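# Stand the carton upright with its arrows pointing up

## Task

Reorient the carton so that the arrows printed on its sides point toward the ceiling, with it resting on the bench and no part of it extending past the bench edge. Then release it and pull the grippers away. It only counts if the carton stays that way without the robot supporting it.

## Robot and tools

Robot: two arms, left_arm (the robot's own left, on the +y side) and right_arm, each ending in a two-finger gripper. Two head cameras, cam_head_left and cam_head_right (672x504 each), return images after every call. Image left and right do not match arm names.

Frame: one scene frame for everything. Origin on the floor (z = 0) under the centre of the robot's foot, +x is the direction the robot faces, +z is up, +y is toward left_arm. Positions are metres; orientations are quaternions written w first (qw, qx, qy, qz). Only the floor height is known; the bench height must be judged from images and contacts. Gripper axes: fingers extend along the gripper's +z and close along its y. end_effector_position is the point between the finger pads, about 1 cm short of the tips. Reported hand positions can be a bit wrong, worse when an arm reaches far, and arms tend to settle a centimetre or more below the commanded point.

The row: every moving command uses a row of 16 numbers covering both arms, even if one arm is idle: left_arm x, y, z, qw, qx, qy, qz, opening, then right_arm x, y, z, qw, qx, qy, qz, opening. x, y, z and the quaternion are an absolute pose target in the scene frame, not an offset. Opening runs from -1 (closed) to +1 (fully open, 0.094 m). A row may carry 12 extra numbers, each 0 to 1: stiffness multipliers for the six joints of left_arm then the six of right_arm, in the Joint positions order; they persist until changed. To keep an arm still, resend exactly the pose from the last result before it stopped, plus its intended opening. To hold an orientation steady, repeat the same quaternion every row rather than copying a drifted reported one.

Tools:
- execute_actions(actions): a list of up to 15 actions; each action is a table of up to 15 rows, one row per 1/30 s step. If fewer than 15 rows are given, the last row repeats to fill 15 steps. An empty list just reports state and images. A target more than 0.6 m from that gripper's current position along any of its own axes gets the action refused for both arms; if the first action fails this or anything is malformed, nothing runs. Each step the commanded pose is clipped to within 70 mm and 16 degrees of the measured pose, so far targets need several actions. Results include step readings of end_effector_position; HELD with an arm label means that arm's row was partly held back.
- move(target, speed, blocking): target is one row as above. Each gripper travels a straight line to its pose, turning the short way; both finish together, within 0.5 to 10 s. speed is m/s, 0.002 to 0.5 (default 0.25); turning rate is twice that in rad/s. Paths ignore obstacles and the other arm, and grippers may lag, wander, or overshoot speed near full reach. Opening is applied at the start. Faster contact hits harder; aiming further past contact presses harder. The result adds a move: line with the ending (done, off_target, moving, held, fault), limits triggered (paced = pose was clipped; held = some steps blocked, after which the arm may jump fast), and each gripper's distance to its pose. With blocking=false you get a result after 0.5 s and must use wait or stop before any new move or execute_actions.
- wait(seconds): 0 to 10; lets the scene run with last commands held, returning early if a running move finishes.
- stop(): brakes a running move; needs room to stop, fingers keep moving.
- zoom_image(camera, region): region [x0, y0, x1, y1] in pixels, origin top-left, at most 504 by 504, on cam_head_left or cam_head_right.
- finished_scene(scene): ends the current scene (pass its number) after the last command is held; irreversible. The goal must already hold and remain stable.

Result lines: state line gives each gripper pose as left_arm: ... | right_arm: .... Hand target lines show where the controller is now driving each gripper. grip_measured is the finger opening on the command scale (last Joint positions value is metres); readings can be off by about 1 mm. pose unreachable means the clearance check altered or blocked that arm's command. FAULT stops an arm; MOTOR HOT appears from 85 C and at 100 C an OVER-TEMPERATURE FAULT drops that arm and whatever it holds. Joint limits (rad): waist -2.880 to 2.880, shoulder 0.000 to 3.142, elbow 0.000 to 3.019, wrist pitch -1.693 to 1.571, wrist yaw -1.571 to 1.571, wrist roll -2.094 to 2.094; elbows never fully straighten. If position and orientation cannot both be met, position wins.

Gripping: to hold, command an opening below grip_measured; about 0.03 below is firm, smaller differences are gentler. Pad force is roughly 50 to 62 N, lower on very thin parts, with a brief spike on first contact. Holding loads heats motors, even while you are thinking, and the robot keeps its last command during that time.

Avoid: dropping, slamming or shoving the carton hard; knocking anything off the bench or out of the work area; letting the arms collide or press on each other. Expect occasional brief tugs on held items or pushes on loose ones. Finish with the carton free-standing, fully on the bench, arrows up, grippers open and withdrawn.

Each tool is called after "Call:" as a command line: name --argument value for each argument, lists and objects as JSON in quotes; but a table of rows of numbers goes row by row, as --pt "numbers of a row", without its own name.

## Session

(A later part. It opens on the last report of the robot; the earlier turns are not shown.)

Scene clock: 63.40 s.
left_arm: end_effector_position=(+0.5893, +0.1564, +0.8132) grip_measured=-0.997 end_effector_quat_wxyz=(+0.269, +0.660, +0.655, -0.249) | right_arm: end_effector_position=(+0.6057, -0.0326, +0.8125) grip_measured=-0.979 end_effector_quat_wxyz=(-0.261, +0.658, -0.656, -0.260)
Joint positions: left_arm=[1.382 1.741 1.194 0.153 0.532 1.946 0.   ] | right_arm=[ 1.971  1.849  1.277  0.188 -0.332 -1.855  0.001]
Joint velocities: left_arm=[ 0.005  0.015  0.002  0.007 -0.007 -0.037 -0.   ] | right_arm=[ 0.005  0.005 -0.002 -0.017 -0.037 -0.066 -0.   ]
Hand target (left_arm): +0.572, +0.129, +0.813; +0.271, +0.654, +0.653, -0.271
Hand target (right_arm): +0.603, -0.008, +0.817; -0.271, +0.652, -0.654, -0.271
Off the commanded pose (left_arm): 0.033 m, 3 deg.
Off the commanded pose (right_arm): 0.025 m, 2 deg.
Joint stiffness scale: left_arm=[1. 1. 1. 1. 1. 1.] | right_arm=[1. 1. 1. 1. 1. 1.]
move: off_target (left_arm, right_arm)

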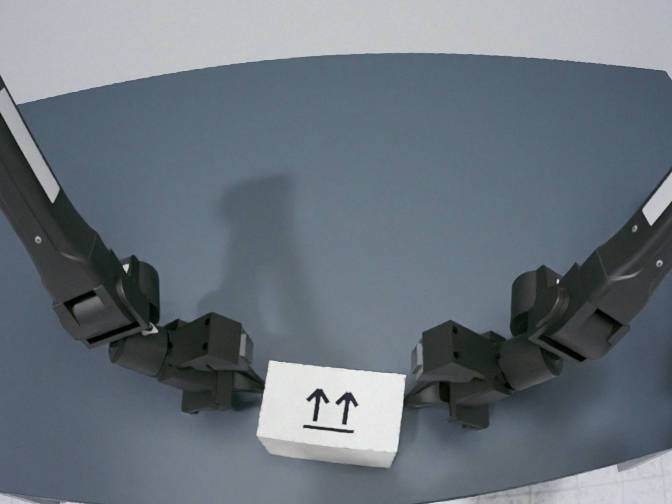

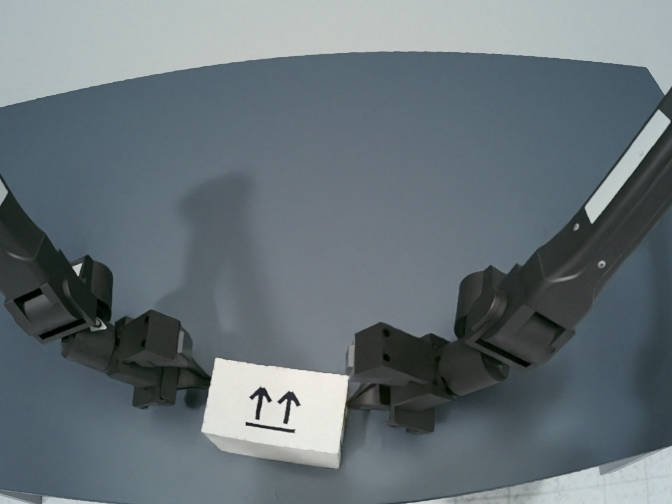

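Lift and carry forward.

Call:
execute_actions --actions '[[[0.576,0.128,0.827,0.271,0.653,0.653,-0.271,-1,0.603,-0.008,0.83,0.271,-0.653,0.653,0.271,-1]],[[0.582,0.128,0.842,0.271,0.653,0.653,-0.271,-1,0.606,-0.008,0.845,0.271,-0.653,0.653,0.271,-1]],[[0.59,0.128,0.857,0.271,0.653,0.653,-0.271,-1,0.612,-0.008,0.86,0.271,-0.653,0.653,0.271,-1]],[[0.6,0.128,0.872,0.271,0.653,0.653,-0.271,-1,0.62,-0.008,0.875,0.271,-0.653,0.653,0.271,-1]],[[0.61,0.128,0.887,0.271,0.653,0.653,-0.271,-1,0.63,-0.008,0.89,0.271,-0.653,0.653,0.271,-1]],[[0.62,0.128,0.902,0.271,0.653,0.653,-0.271,-1,0.64,-0.008,0.905,0.271,-0.653,0.653,0.271,-1]]]'

Scene clock: 69.40 s.
left_arm: end_effector_position=(+0.6179, +0.1360, +0.8916) grip_measured=-0.997 end_effector_quat_wxyz=(+0.268, +0.656, +0.654, -0.265) | right_arm: end_effector_position=(+0.6521, -0.0121, +0.8999) grip_measured=-0.979 end_effector_quat_wxyz=(-0.279, +0.657, -0.652, -0.257)
Joint positions: left_arm=[1.298 1.546 1.054 0.085 0.468 1.91  0.   ] | right_arm=[ 2.084  1.658  1.142  0.165 -0.256 -1.821  0.001]
Joint velocities: left_arm=[ 0.005  0.005 -0.007 -0.012  0.007 -0.007  0.   ] | right_arm=[-0.005 -0.024  0.007  0.002 -0.022  0.037  0.   ]
Hand target (left_arm): +0.620, +0.128, +0.901; +0.271, +0.653, +0.653, -0.271
Hand target (right_arm): +0.640, -0.008, +0.905; -0.271, +0.653, -0.653, -0.271
Off the commanded pose (left_arm): 0.013 m, 1 deg.
Off the commanded pose (right_arm): 0.014 m, 2 deg.
Joint stiffness scale: left_arm=[1. 1. 1. 1. 1. 1.] | right_arm=[1. 1. 1. 1. 1. 1.]
Step readings (end_effector_position; steps 1 to 15: 1st action; 16 to 30: 2nd action; 31 to 45: 3rd action; 46 to 60: 4th action; 61 to 75: 5th action; 76 to 90: 6th action):
0: left_arm (+0.5893, +0.1564, +0.8132) | right_arm (+0.6057, -0.0326, +0.8125)
1: left_arm (+0.5889, +0.1562, +0.8132) | right_arm (+0.6058, -0.0325, +0.8124)
2: left_arm (+0.5881, +0.1560, +0.8132) | right_arm (+0.6060, -0.0323, +0.8123)
4: left_arm (+0.5878, +0.1562, +0.8131) | right_arm (+0.6064, -0.0321, +0.8124)
8: left_arm (+0.5874, +0.1562, +0.8131) | right_arm (+0.6064, -0.0322, +0.8124)
15: left_arm (+0.5874, +0.1562, +0.8131) | right_arm (+0.6065, -0.0322, +0.8123)
16: left_arm (+0.5869, +0.1565, +0.8136) | right_arm (+0.6065, -0.0322, +0.8132)
17: left_arm (+0.5854, +0.1562, +0.8154) | right_arm (+0.6057, -0.0319, +0.8156)
19: left_arm (+0.5828, +0.1567, +0.8194) | right_arm (+0.6052, -0.0315, +0.8216)
23: left_arm (+0.5808, +0.1570, +0.8225) | right_arm (+0.6101, -0.0313, +0.8269)
30: left_arm (+0.5808, +0.1570, +0.8225) | right_arm (+0.6144, -0.0310, +0.8285)
31: left_arm (+0.5808, +0.1571, +0.8232) | right_arm (+0.6145, -0.0313, +0.8290)
32: left_arm (+0.5805, +0.1568, +0.8252) | right_arm (+0.6139, -0.0311, +0.8311)
34: left_arm (+0.5809, +0.1569, +0.8307) | right_arm (+0.6143, -0.0310, +0.8364)
38: left_arm (+0.5872, +0.1570, +0.8367) | right_arm (+0.6212, -0.0308, +0.8422)
45: left_arm (+0.5900, +0.1569, +0.8378) | right_arm (+0.6240, -0.0312, +0.8434)
46: left_arm (+0.5901, +0.1568, +0.8385) | right_arm (+0.6243, -0.0314, +0.8440)
47: left_arm (+0.5895, +0.1567, +0.8402) | right_arm (+0.6239, -0.0312, +0.8459)
49: left_arm (+0.5900, +0.1567, +0.8454) | right_arm (+0.6245, -0.0311, +0.8510)
53: left_arm (+0.5970, +0.1546, +0.8521) | right_arm (+0.6321, -0.0275, +0.8587)
60: left_arm (+0.6013, +0.1504, +0.8553) | right_arm (+0.6363, -0.0161, +0.8675)
61: left_arm (+0.6013, +0.1488, +0.8566) | right_arm (+0.6362, -0.0149, +0.8689)
62: left_arm (+0.6006, +0.1467, +0.8596) | right_arm (+0.6351, -0.0140, +0.8711)
64: left_arm (+0.6003, +0.1408, +0.8672) | right_arm (+0.6344, -0.0118, +0.8773)
68: left_arm (+0.6058, +0.1313, +0.8764) | right_arm (+0.6391, -0.0093, +0.8839)
75: left_arm (+0.6078, +0.1302, +0.8776) | right_arm (+0.6409, -0.0100, +0.8845)
76: left_arm (+0.6075, +0.1309, +0.8777) | right_arm (+0.6409, -0.0108, +0.8847)
77: left_arm (+0.6065, +0.1315, +0.8794) | right_arm (+0.6396, -0.0114, +0.8861)
79: left_arm (+0.6070, +0.1328, +0.8844) | right_arm (+0.6404, -0.0119, +0.8914)
83: left_arm (+0.6148, +0.1350, +0.8902) | right_arm (+0.6487, -0.0117, +0.8983)
90: end_effector_position above

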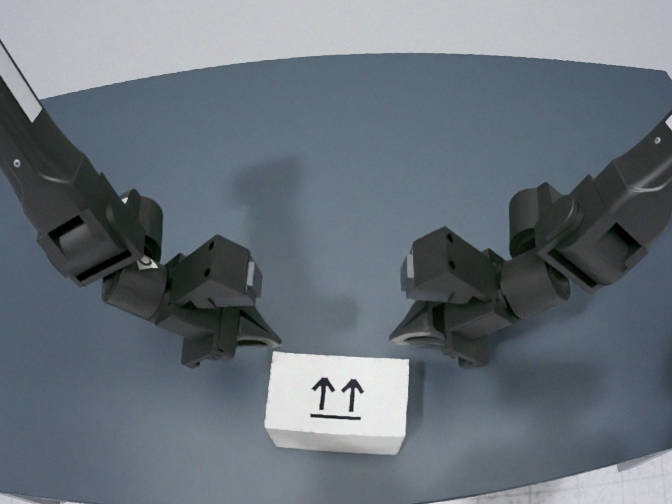

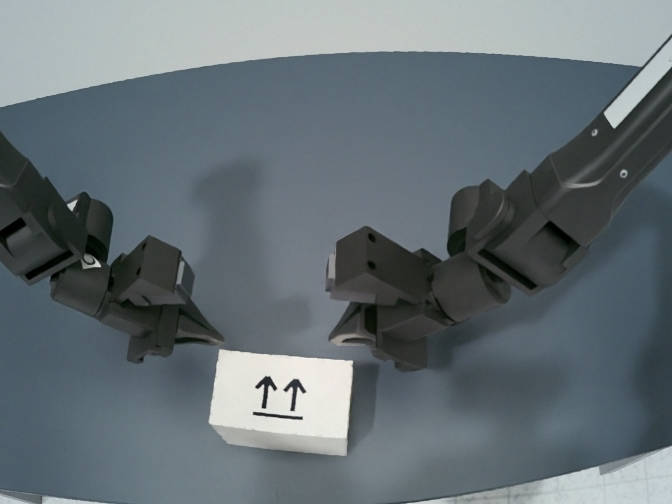

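Call:
execute_actions --actions '[[[0.6,0.17,0.89,0.271,0.653,0.653,-0.271,-1,0.63,-0.055,0.89,0.271,-0.653,0.653,0.271,-1]],[[0.585,0.185,0.85,0.271,0.653,0.653,-0.271,-1,0.61,-0.065,0.85,0.271,-0.653,0.653,0.271,-1]],[[0.575,0.18,0.815,0.271,0.653,0.653,-0.271,-1,0.605,-0.06,0.82,0.271,-0.653,0.653,0.271,-1]],[[0.575,0.155,0.812,0.271,0.653,0.653,-0.271,-1,0.605,-0.04,0.817,0.271,-0.653,0.653,0.271,-1]],[[0.575,0.135,0.815,0.271,0.653,0.653,-0.271,-1,0.605,-0.02,0.82,0.271,-0.653,0.653,0.271,-1]],[[0.575,0.115,0.82,0.271,0.653,0.653,-0.271,-1,0.605,0,0.825,0.271,-0.653,0.653,0.271,-1]],[[0.597,0.115,0.82,0.271,0.653,0.653,-0.271,-1,0.622,0,0.825,0.271,-0.653,0.653,0.271,-1]],[[0.619,0.115,0.82,0.271,0.653,0.653,-0.271,-1,0.64,0,0.825,0.271,-0.653,0.653,0.271,-1]],[[0.641,0.115,0.82,0.271,0.653,0.653,-0.271,-1,0.66,0,0.825,0.271,-0.653,0.653,0.271,-1]],[[0.663,0.115,0.82,0.271,0.653,0.653,-0.271,-1,0.68,0,0.825,0.271,-0.653,0.653,0.271,-1]],[[0.685,0.115,0.82,0.271,0.653,0.653,-0.271,-1,0.70,0,0.825,0.271,-0.653,0.653,0.271,-1]]]'

Scene clock: 80.47 s.
left_arm: end_effector_position=(+0.6738, +0.1541, +0.8002) grip_measured=-0.997 end_effector_quat_wxyz=(+0.248, +0.659, +0.664, -0.251) | right_arm: end_effector_position=(+0.6974, -0.0352, +0.8080) grip_measured=-0.979 end_effector_quat_wxyz=(-0.254, +0.660, -0.662, -0.249)
Joint positions: left_arm=[ 1.327  1.726  1.401 -0.075  0.445  1.906  0.   ] | right_arm=[ 2.011  1.815  1.466 -0.014 -0.27  -1.833  0.001]
Joint velocities: left_arm=[-0.005 -0.015 -0.017  0.002  0.081 -0.007  0.001] | right_arm=[ 0.015 -0.005 -0.012 -0.017  0.007  0.007 -0.001]
Hand target (left_arm): +0.684, +0.116, +0.819; +0.271, +0.654, +0.653, -0.271
Hand target (right_arm): +0.700, -0.001, +0.826; -0.271, +0.653, -0.653, -0.271
Off the commanded pose (left_arm): 0.045 m, 4 deg.
Off the commanded pose (right_arm): 0.039 m, 3 deg.
Joint stiffness scale: left_arm=[1. 1. 1. 1. 1. 1.] | right_arm=[1. 1. 1. 1. 1. 1.]
Step readings (end_effector_position; steps 1 to 15: 1st action; 16 to 30: 2nd action; 31 to 45: 3rd action; 46 to 60: 4th action; 61 to 75: 5th action; 76 to 90: 6th action; 91 to 105: 7th action; 106 to 120: 8th action; 121 to 135: 9th action; 136 to 150: 10th action; 151 to 165: 11th action):
0: left_arm (+0.6179, +0.1360, +0.8916) | right_arm (+0.6521, -0.0121, +0.8999)
1: left_arm (+0.6189, +0.1344, +0.8947) | right_arm (+0.6522, -0.0111, +0.9025)
2: left_arm (+0.6185, +0.1347, +0.8966) | right_arm (+0.6509, -0.0124, +0.9041)
4: left_arm (+0.6141, +0.1449, +0.8937) | right_arm (+0.6453, -0.0266, +0.8989)
8: left_arm (+0.6062, +0.1653, +0.8862) | right_arm (+0.6381, -0.0565, +0.8836)
15: left_arm (+0.6054, +0.1678, +0.8854) | right_arm (+0.6379, -0.0601, +0.8821)
16: left_arm (+0.6071, +0.1668, +0.8858) | right_arm (+0.6382, -0.0581, +0.8827)
17: left_arm (+0.6094, +0.1674, +0.8828) | right_arm (+0.6388, -0.0569, +0.8806)
19: left_arm (+0.6108, +0.1744, +0.8709) | right_arm (+0.6336, -0.0592, +0.8698)
23: left_arm (+0.6025, +0.1861, +0.8582) | right_arm (+0.6109, -0.0643, +0.8541)
30: left_arm (+0.5993, +0.1865, +0.8567) | right_arm (+0.6025, -0.0634, +0.8504)
31: left_arm (+0.5999, +0.1857, +0.8549) | right_arm (+0.6050, -0.0623, +0.8490)
32: left_arm (+0.6026, +0.1854, +0.8491) | right_arm (+0.6086, -0.0611, +0.8443)
34: left_arm (+0.6050, +0.1839, +0.8347) | right_arm (+0.6151, -0.0585, +0.8331)
38: left_arm (+0.5925, +0.1778, +0.8230) | right_arm (+0.6114, -0.0559, +0.8263)
45: left_arm (+0.5867, +0.1754, +0.8209) | right_arm (+0.6088, -0.0548, +0.8256)
46: left_arm (+0.5865, +0.1767, +0.8191) | right_arm (+0.6085, -0.0553, +0.8242)
47: left_arm (+0.5866, +0.1773, +0.8173) | right_arm (+0.6088, -0.0552, +0.8220)
49: left_arm (+0.5877, +0.1764, +0.8159) | right_arm (+0.6096, -0.0526, +0.8191)
53: left_arm (+0.5875, +0.1724, +0.8161) | right_arm (+0.6056, -0.0469, +0.8185)
60: left_arm (+0.5870, +0.1711, +0.8161) | right_arm (+0.6039, -0.0451, +0.8184)
61: left_arm (+0.5875, +0.1717, +0.8146) | right_arm (+0.6037, -0.0453, +0.8172)
62: left_arm (+0.5882, +0.1714, +0.8134) | right_arm (+0.6041, -0.0450, +0.8162)
64: left_arm (+0.5908, +0.1660, +0.8140) | right_arm (+0.6053, -0.0391, +0.8176)
68: left_arm (+0.5936, +0.1565, +0.8159) | right_arm (+0.6056, -0.0318, +0.8196)
75: left_arm (+0.5940, +0.1567, +0.8158) | right_arm (+0.6061, -0.0319, +0.8195)
76: left_arm (+0.5941, +0.1573, +0.8147) | right_arm (+0.6063, -0.0323, +0.8185)
77: left_arm (+0.5949, +0.1567, +0.8141) | right_arm (+0.6063, -0.0313, +0.8179)
79: left_arm (+0.5954, +0.1565, +0.8133) | right_arm (+0.6071, -0.0309, +0.8173)
83: left_arm (+0.5956, +0.1566, +0.8132) | right_arm (+0.6073, -0.0310, +0.8171)
90: left_arm (+0.5957, +0.1567, +0.8132) | right_arm (+0.6073, -0.0310, +0.8171)
91: left_arm (+0.5954, +0.1566, +0.8129) | right_arm (+0.6082, -0.0311, +0.8166)
92: left_arm (+0.5956, +0.1563, +0.8123) | right_arm (+0.6093, -0.0313, +0.8157)
94: left_arm (+0.5970, +0.1563, +0.8115) | right_arm (+0.6131, -0.0314, +0.8145)
98: left_arm (+0.5978, +0.1563, +0.8112) | right_arm (+0.6170, -0.0316, +0.8135)
105: left_arm (+0.5980, +0.1563, +0.8112) | right_arm (+0.6170, -0.0316, +0.8135)
106: left_arm (+0.5987, +0.1564, +0.8106) | right_arm (+0.6179, -0.0316, +0.8130)
107: left_arm (+0.6000, +0.1566, +0.8096) | right_arm (+0.6191, -0.0316, +0.8122)
109: left_arm (+0.6056, +0.1561, +0.8081) | right_arm (+0.6237, -0.0314, +0.8111)
113: left_arm (+0.6135, +0.1563, +0.8065) | right_arm (+0.6293, -0.0313, +0.8107)
120: left_arm (+0.6136, +0.1564, +0.8064) | right_arm (+0.6295, -0.0314, +0.8106)
121: left_arm (+0.6143, +0.1565, +0.8059) | right_arm (+0.6306, -0.0316, +0.8101)
122: left_arm (+0.6158, +0.1567, +0.8051) | right_arm (+0.6316, -0.0317, +0.8094)
124: left_arm (+0.6209, +0.1560, +0.8041) | right_arm (+0.6375, -0.0317, +0.8085)
128: left_arm (+0.6297, +0.1555, +0.8030) | right_arm (+0.6475, -0.0326, +0.8088)
135: left_arm (+0.6310, +0.1551, +0.8030) | right_arm (+0.6506, -0.0332, +0.8088)
136: left_arm (+0.6324, +0.1554, +0.8026) | right_arm (+0.6519, -0.0333, +0.8086)
137: left_arm (+0.6335, +0.1555, +0.8021) | right_arm (+0.6531, -0.0336, +0.8080)
139: left_arm (+0.6387, +0.1551, +0.8015) | right_arm (+0.6590, -0.0334, +0.8075)
143: left_arm (+0.6492, +0.1547, +0.8013) | right_arm (+0.6705, -0.0339, +0.8080)
150: left_arm (+0.6529, +0.1540, +0.8012) | right_arm (+0.6755, -0.0349, +0.8081)
151: left_arm (+0.6539, +0.1541, +0.8009) | right_arm (+0.6768, -0.0350, +0.8078)
152: left_arm (+0.6550, +0.1543, +0.8006) | right_arm (+0.6780, -0.0351, +0.8075)
154: left_arm (+0.6602, +0.1542, +0.8002) | right_arm (+0.6835, -0.0349, +0.8074)
158: left_arm (+0.6709, +0.1542, +0.8002) | right_arm (+0.6945, -0.0349, +0.8080)
165: end_effector_position above

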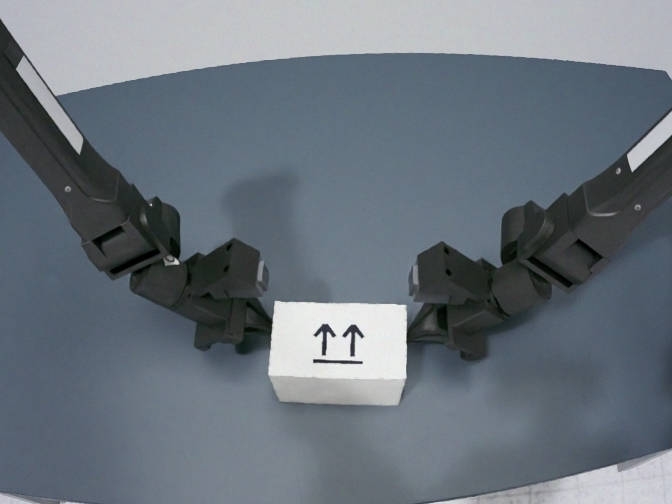

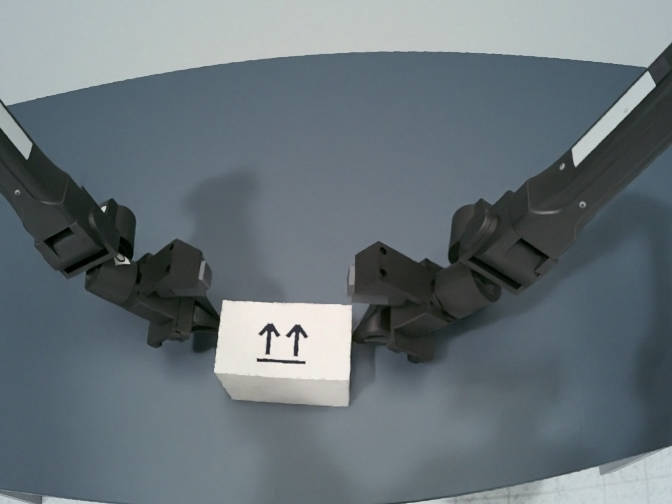

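Call:
execute_actions --actions '[[[0.665,0.115,0.83,0.271,0.653,0.653,-0.271,-1,0.685,0,0.835,0.271,-0.653,0.653,0.271,-1]],[[0.655,0.115,0.843,0.271,0.653,0.653,-0.271,-1,0.675,0,0.848,0.271,-0.653,0.653,0.271,-1]],[[0.646,0.115,0.856,0.271,0.653,0.653,-0.271,-1,0.666,0,0.861,0.271,-0.653,0.653,0.271,-1]],[[0.636,0.115,0.868,0.271,0.653,0.653,-0.271,-1,0.656,0,0.873,0.271,-0.653,0.653,0.271,-1]],[[0.625,0.115,0.878,0.271,0.653,0.653,-0.271,-1,0.645,0,0.883,0.271,-0.653,0.653,0.271,-1]]]'

Scene clock: 87.03 s.
left_arm: end_effector_position=(+0.6210, +0.1510, +0.8551) grip_measured=-0.997 end_effector_quat_wxyz=(+0.247, +0.660, +0.664, -0.250) | right_arm: end_effector_position=(+0.6558, -0.0358, +0.8599) grip_measured=-0.979 end_effector_quat_wxyz=(-0.254, +0.661, -0.663, -0.242)
Joint positions: left_arm=[1.325 1.611 1.136 0.077 0.439 1.905 0.   ] | right_arm=[ 2.033  1.708  1.222  0.136 -0.243 -1.824  0.001]
Joint velocities: left_arm=[ 0.005  0.005  0.007  0.002 -0.007 -0.022 -0.001] | right_arm=[-0.024  0.005 -0.002  0.007 -0.007 -0.037 -0.   ]
Hand target (left_arm): +0.625, +0.116, +0.877; +0.271, +0.654, +0.653, -0.271
Hand target (right_arm): +0.645, -0.001, +0.882; -0.271, +0.653, -0.653, -0.271
Off the commanded pose (left_arm): 0.043 m, 4 deg.
Off the commanded pose (right_arm): 0.044 m, 4 deg.
Joint stiffness scale: left_arm=[1. 1. 1. 1. 1. 1.] | right_arm=[1. 1. 1. 1. 1. 1.]
Step readings (end_effector_position; steps 1 to 15: 1st action; 16 to 30: 2nd action; 31 to 45: 3rd action; 46 to 60: 4th action; 61 to 75: 5th action):
0: left_arm (+0.6738, +0.1541, +0.8002) | right_arm (+0.6974, -0.0352, +0.8080)
1: left_arm (+0.6731, +0.1540, +0.8008) | right_arm (+0.6972, -0.0353, +0.8085)
2: left_arm (+0.6720, +0.1541, +0.8025) | right_arm (+0.6963, -0.0353, +0.8097)
4: left_arm (+0.6672, +0.1537, +0.8066) | right_arm (+0.6932, -0.0351, +0.8129)
8: left_arm (+0.6633, +0.1532, +0.8092) | right_arm (+0.6909, -0.0357, +0.8151)
15: left_arm (+0.6635, +0.1533, +0.8091) | right_arm (+0.6910, -0.0358, +0.8150)
16: left_arm (+0.6630, +0.1533, +0.8098) | right_arm (+0.6902, -0.0358, +0.8157)
17: left_arm (+0.6613, +0.1530, +0.8121) | right_arm (+0.6889, -0.0358, +0.8179)
19: left_arm (+0.6559, +0.1528, +0.8181) | right_arm (+0.6834, -0.0359, +0.8229)
23: left_arm (+0.6514, +0.1525, +0.8224) | right_arm (+0.6790, -0.0358, +0.8267)
30: left_arm (+0.6518, +0.1526, +0.8223) | right_arm (+0.6795, -0.0359, +0.8266)
31: left_arm (+0.6513, +0.1526, +0.8230) | right_arm (+0.6789, -0.0360, +0.8273)
32: left_arm (+0.6495, +0.1525, +0.8250) | right_arm (+0.6777, -0.0359, +0.8295)
34: left_arm (+0.6443, +0.1520, +0.8306) | right_arm (+0.6736, -0.0360, +0.8345)
38: left_arm (+0.6385, +0.1513, +0.8350) | right_arm (+0.6703, -0.0366, +0.8377)
45: left_arm (+0.6389, +0.1515, +0.8348) | right_arm (+0.6711, -0.0365, +0.8377)
46: left_arm (+0.6384, +0.1514, +0.8354) | right_arm (+0.6708, -0.0366, +0.8385)
47: left_arm (+0.6374, +0.1513, +0.8374) | right_arm (+0.6698, -0.0366, +0.8407)
49: left_arm (+0.6326, +0.1511, +0.8423) | right_arm (+0.6656, -0.0366, +0.8458)
53: left_arm (+0.6272, +0.1505, +0.8462) | right_arm (+0.6630, -0.0370, +0.8495)
60: left_arm (+0.6273, +0.1506, +0.8462) | right_arm (+0.6641, -0.0368, +0.8497)
61: left_arm (+0.6272, +0.1507, +0.8467) | right_arm (+0.6638, -0.0368, +0.8503)
62: left_arm (+0.6263, +0.1508, +0.8483) | right_arm (+0.6630, -0.0369, +0.8520)
64: left_arm (+0.6221, +0.1503, +0.8522) | right_arm (+0.6583, -0.0366, +0.8564)
68: left_arm (+0.6189, +0.1502, +0.8547) | right_arm (+0.6538, -0.0366, +0.8589)
75: end_effector_position above

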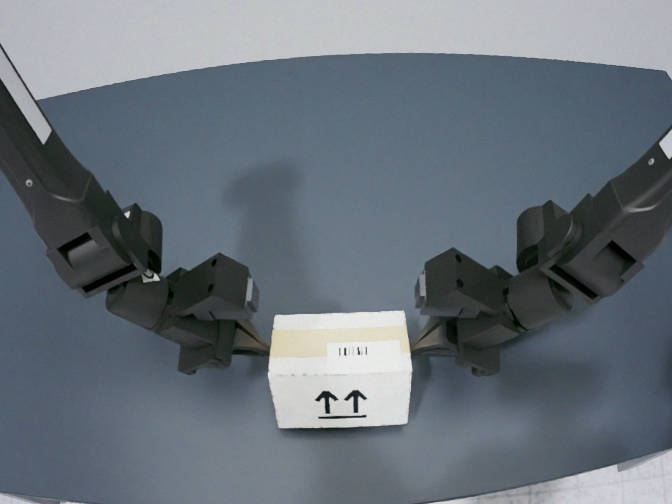

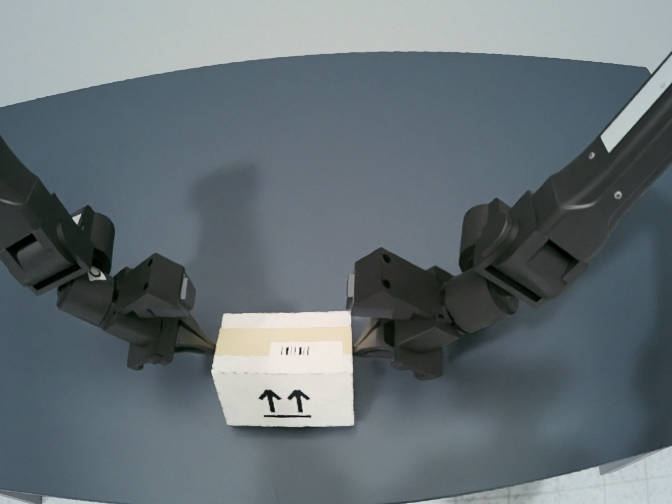

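Nearly upright. A bit more, easing the squeeze.

Call:
execute_actions --actions '[[[0.615,0.118,0.876,0.271,0.653,0.653,-0.271,-1,0.633,-0.003,0.881,0.271,-0.653,0.653,0.271,-1]],[[0.605,0.125,0.87,0.271,0.653,0.653,-0.271,-1,0.625,-0.01,0.875,0.271,-0.653,0.653,0.271,-1]],[[0.6,0.138,0.862,0.271,0.653,0.653,-0.271,-1,0.625,-0.023,0.867,0.271,-0.653,0.653,0.271,-1]],[[0.6,0.155,0.858,0.271,0.653,0.653,-0.271,-1,0.63,-0.04,0.862,0.271,-0.653,0.653,0.271,-1]],[[0.6,0.2,0.87,0.271,0.653,0.653,-0.271,-1,0.63,-0.085,0.87,0.271,-0.653,0.653,0.271,-1]],[[0.6,0.26,0.89,0.271,0.653,0.653,-0.271,-1,0.62,-0.145,0.89,0.271,-0.653,0.653,0.271,-1]],[[0.6,0.3,0.91,0.271,0.653,0.653,-0.271,-1,0.6,-0.19,0.91,0.271,-0.653,0.653,0.271,-1]]]'

Scene clock: 95.50 s.
left_arm: end_effector_position=(+0.5955, +0.2973, +0.9046) grip_measured=-0.997 end_effector_quat_wxyz=(+0.268, +0.649, +0.657, -0.274) | right_arm: end_effector_position=(+0.6065, -0.1959, +0.9050) grip_measured=-0.979 end_effector_quat_wxyz=(-0.270, +0.652, -0.659, -0.262)
Joint positions: left_arm=[ 1.635  1.447  1.079 -0.165  0.78   2.089  0.   ] | right_arm=[ 1.726  1.471  1.003  0.046 -0.579 -1.949  0.001]
Joint velocities: left_arm=[-0.005 -0.005 -0.017 -0.007  0.007  0.051 -0.001] | right_arm=[ 0.005 -0.015  0.002 -0.007 -0.095  0.007 -0.   ]
Hand target (left_arm): +0.600, +0.299, +0.910; +0.271, +0.653, +0.653, -0.271
Hand target (right_arm): +0.600, -0.190, +0.910; -0.271, +0.654, -0.653, -0.271
Off the commanded pose (left_arm): 0.008 m, 1 deg.
Off the commanded pose (right_arm): 0.010 m, 1 deg.
Joint stiffness scale: left_arm=[1. 1. 1. 1. 1. 1.] | right_arm=[1. 1. 1. 1. 1. 1.]
Step readings (end_effector_position; steps 1 to 15: 1st action; 16 to 30: 2nd action; 31 to 45: 3rd action; 46 to 60: 4th action; 61 to 75: 5th action; 76 to 90: 6th action; 91 to 105: 7th action):
0: left_arm (+0.6210, +0.1510, +0.8553) | right_arm (+0.6561, -0.0358, +0.8600)
1: left_arm (+0.6213, +0.1509, +0.8554) | right_arm (+0.6562, -0.0355, +0.8604)
2: left_arm (+0.6215, +0.1509, +0.8555) | right_arm (+0.6562, -0.0353, +0.8608)
4: left_arm (+0.6212, +0.1508, +0.8556) | right_arm (+0.6549, -0.0352, +0.8612)
8: left_arm (+0.6215, +0.1509, +0.8556) | right_arm (+0.6521, -0.0348, +0.8620)
15: left_arm (+0.6216, +0.1510, +0.8556) | right_arm (+0.6524, -0.0349, +0.8619)
16: left_arm (+0.6220, +0.1509, +0.8559) | right_arm (+0.6524, -0.0352, +0.8620)
17: left_arm (+0.6226, +0.1509, +0.8564) | right_arm (+0.6530, -0.0357, +0.8621)
19: left_arm (+0.6229, +0.1502, +0.8571) | right_arm (+0.6522, -0.0369, +0.8617)
23: left_arm (+0.6212, +0.1495, +0.8579) | right_arm (+0.6501, -0.0372, +0.8620)
30: left_arm (+0.6213, +0.1495, +0.8579) | right_arm (+0.6500, -0.0374, +0.8618)
31: left_arm (+0.6214, +0.1496, +0.8584) | right_arm (+0.6500, -0.0378, +0.8619)
32: left_arm (+0.6216, +0.1500, +0.8592) | right_arm (+0.6500, -0.0382, +0.8623)
34: left_arm (+0.6215, +0.1486, +0.8610) | right_arm (+0.6492, -0.0371, +0.8632)
38: left_arm (+0.6203, +0.1474, +0.8621) | right_arm (+0.6460, -0.0333, +0.8634)
45: left_arm (+0.6203, +0.1474, +0.8621) | right_arm (+0.6441, -0.0325, +0.8628)
46: left_arm (+0.6201, +0.1463, +0.8635) | right_arm (+0.6436, -0.0316, +0.8639)
47: left_arm (+0.6194, +0.1456, +0.8647) | right_arm (+0.6423, -0.0306, +0.8650)
49: left_arm (+0.6175, +0.1461, +0.8650) | right_arm (+0.6397, -0.0312, +0.8650)
53: left_arm (+0.6159, +0.1485, +0.8643) | right_arm (+0.6380, -0.0341, +0.8633)
60: left_arm (+0.6157, +0.1489, +0.8641) | right_arm (+0.6377, -0.0347, +0.8630)
61: left_arm (+0.6149, +0.1482, +0.8672) | right_arm (+0.6382, -0.0349, +0.8658)
62: left_arm (+0.6128, +0.1497, +0.8701) | right_arm (+0.6359, -0.0370, +0.8694)
64: left_arm (+0.6051, +0.1636, +0.8698) | right_arm (+0.6321, -0.0526, +0.8715)
68: left_arm (+0.5966, +0.1934, +0.8630) | right_arm (+0.6374, -0.0860, +0.8662)
75: left_arm (+0.5956, +0.1986, +0.8622) | right_arm (+0.6424, -0.0929, +0.8666)
76: left_arm (+0.5964, +0.1972, +0.8674) | right_arm (+0.6425, -0.0926, +0.8711)
77: left_arm (+0.5946, +0.1985, +0.8736) | right_arm (+0.6390, -0.0945, +0.8776)
79: left_arm (+0.5903, +0.2154, +0.8805) | right_arm (+0.6288, -0.1121, +0.8858)
83: left_arm (+0.5949, +0.2551, +0.8839) | right_arm (+0.6254, -0.1484, +0.8858)
90: left_arm (+0.5992, +0.2629, +0.8866) | right_arm (+0.6287, -0.1529, +0.8867)
91: left_arm (+0.5994, +0.2613, +0.8906) | right_arm (+0.6293, -0.1517, +0.8911)
92: left_arm (+0.5984, +0.2618, +0.8953) | right_arm (+0.6266, -0.1531, +0.8966)
94: left_arm (+0.5943, +0.2715, +0.9004) | right_arm (+0.6160, -0.1665, +0.9040)
98: left_arm (+0.5946, +0.2941, +0.9032) | right_arm (+0.6061, -0.1937, +0.9050)
105: end_effector_position above

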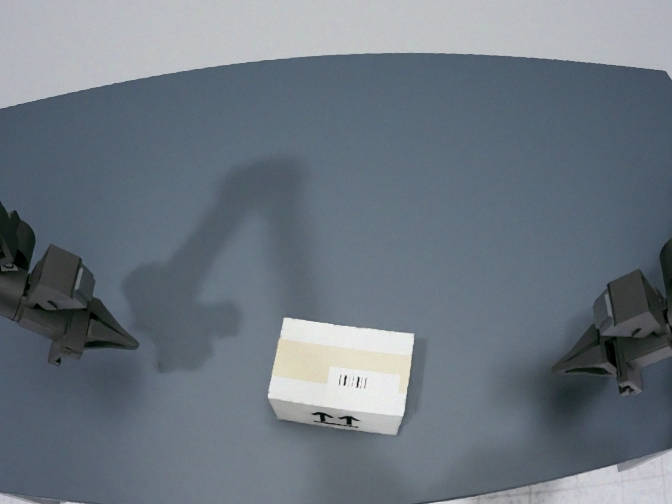

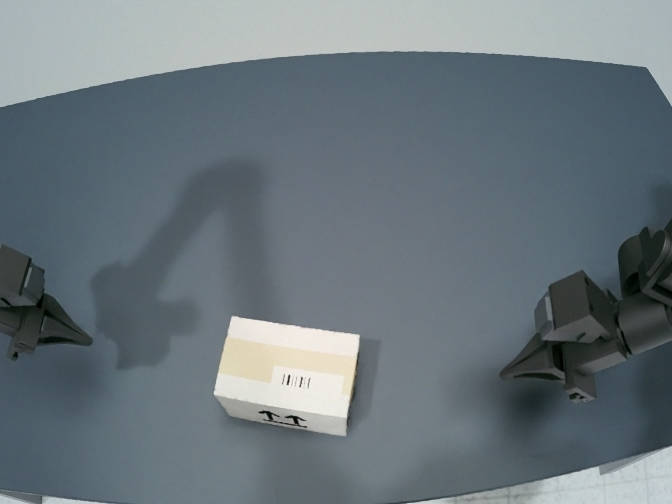

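Call:
finished_scene --scene 1

The scene is finished: the task was done.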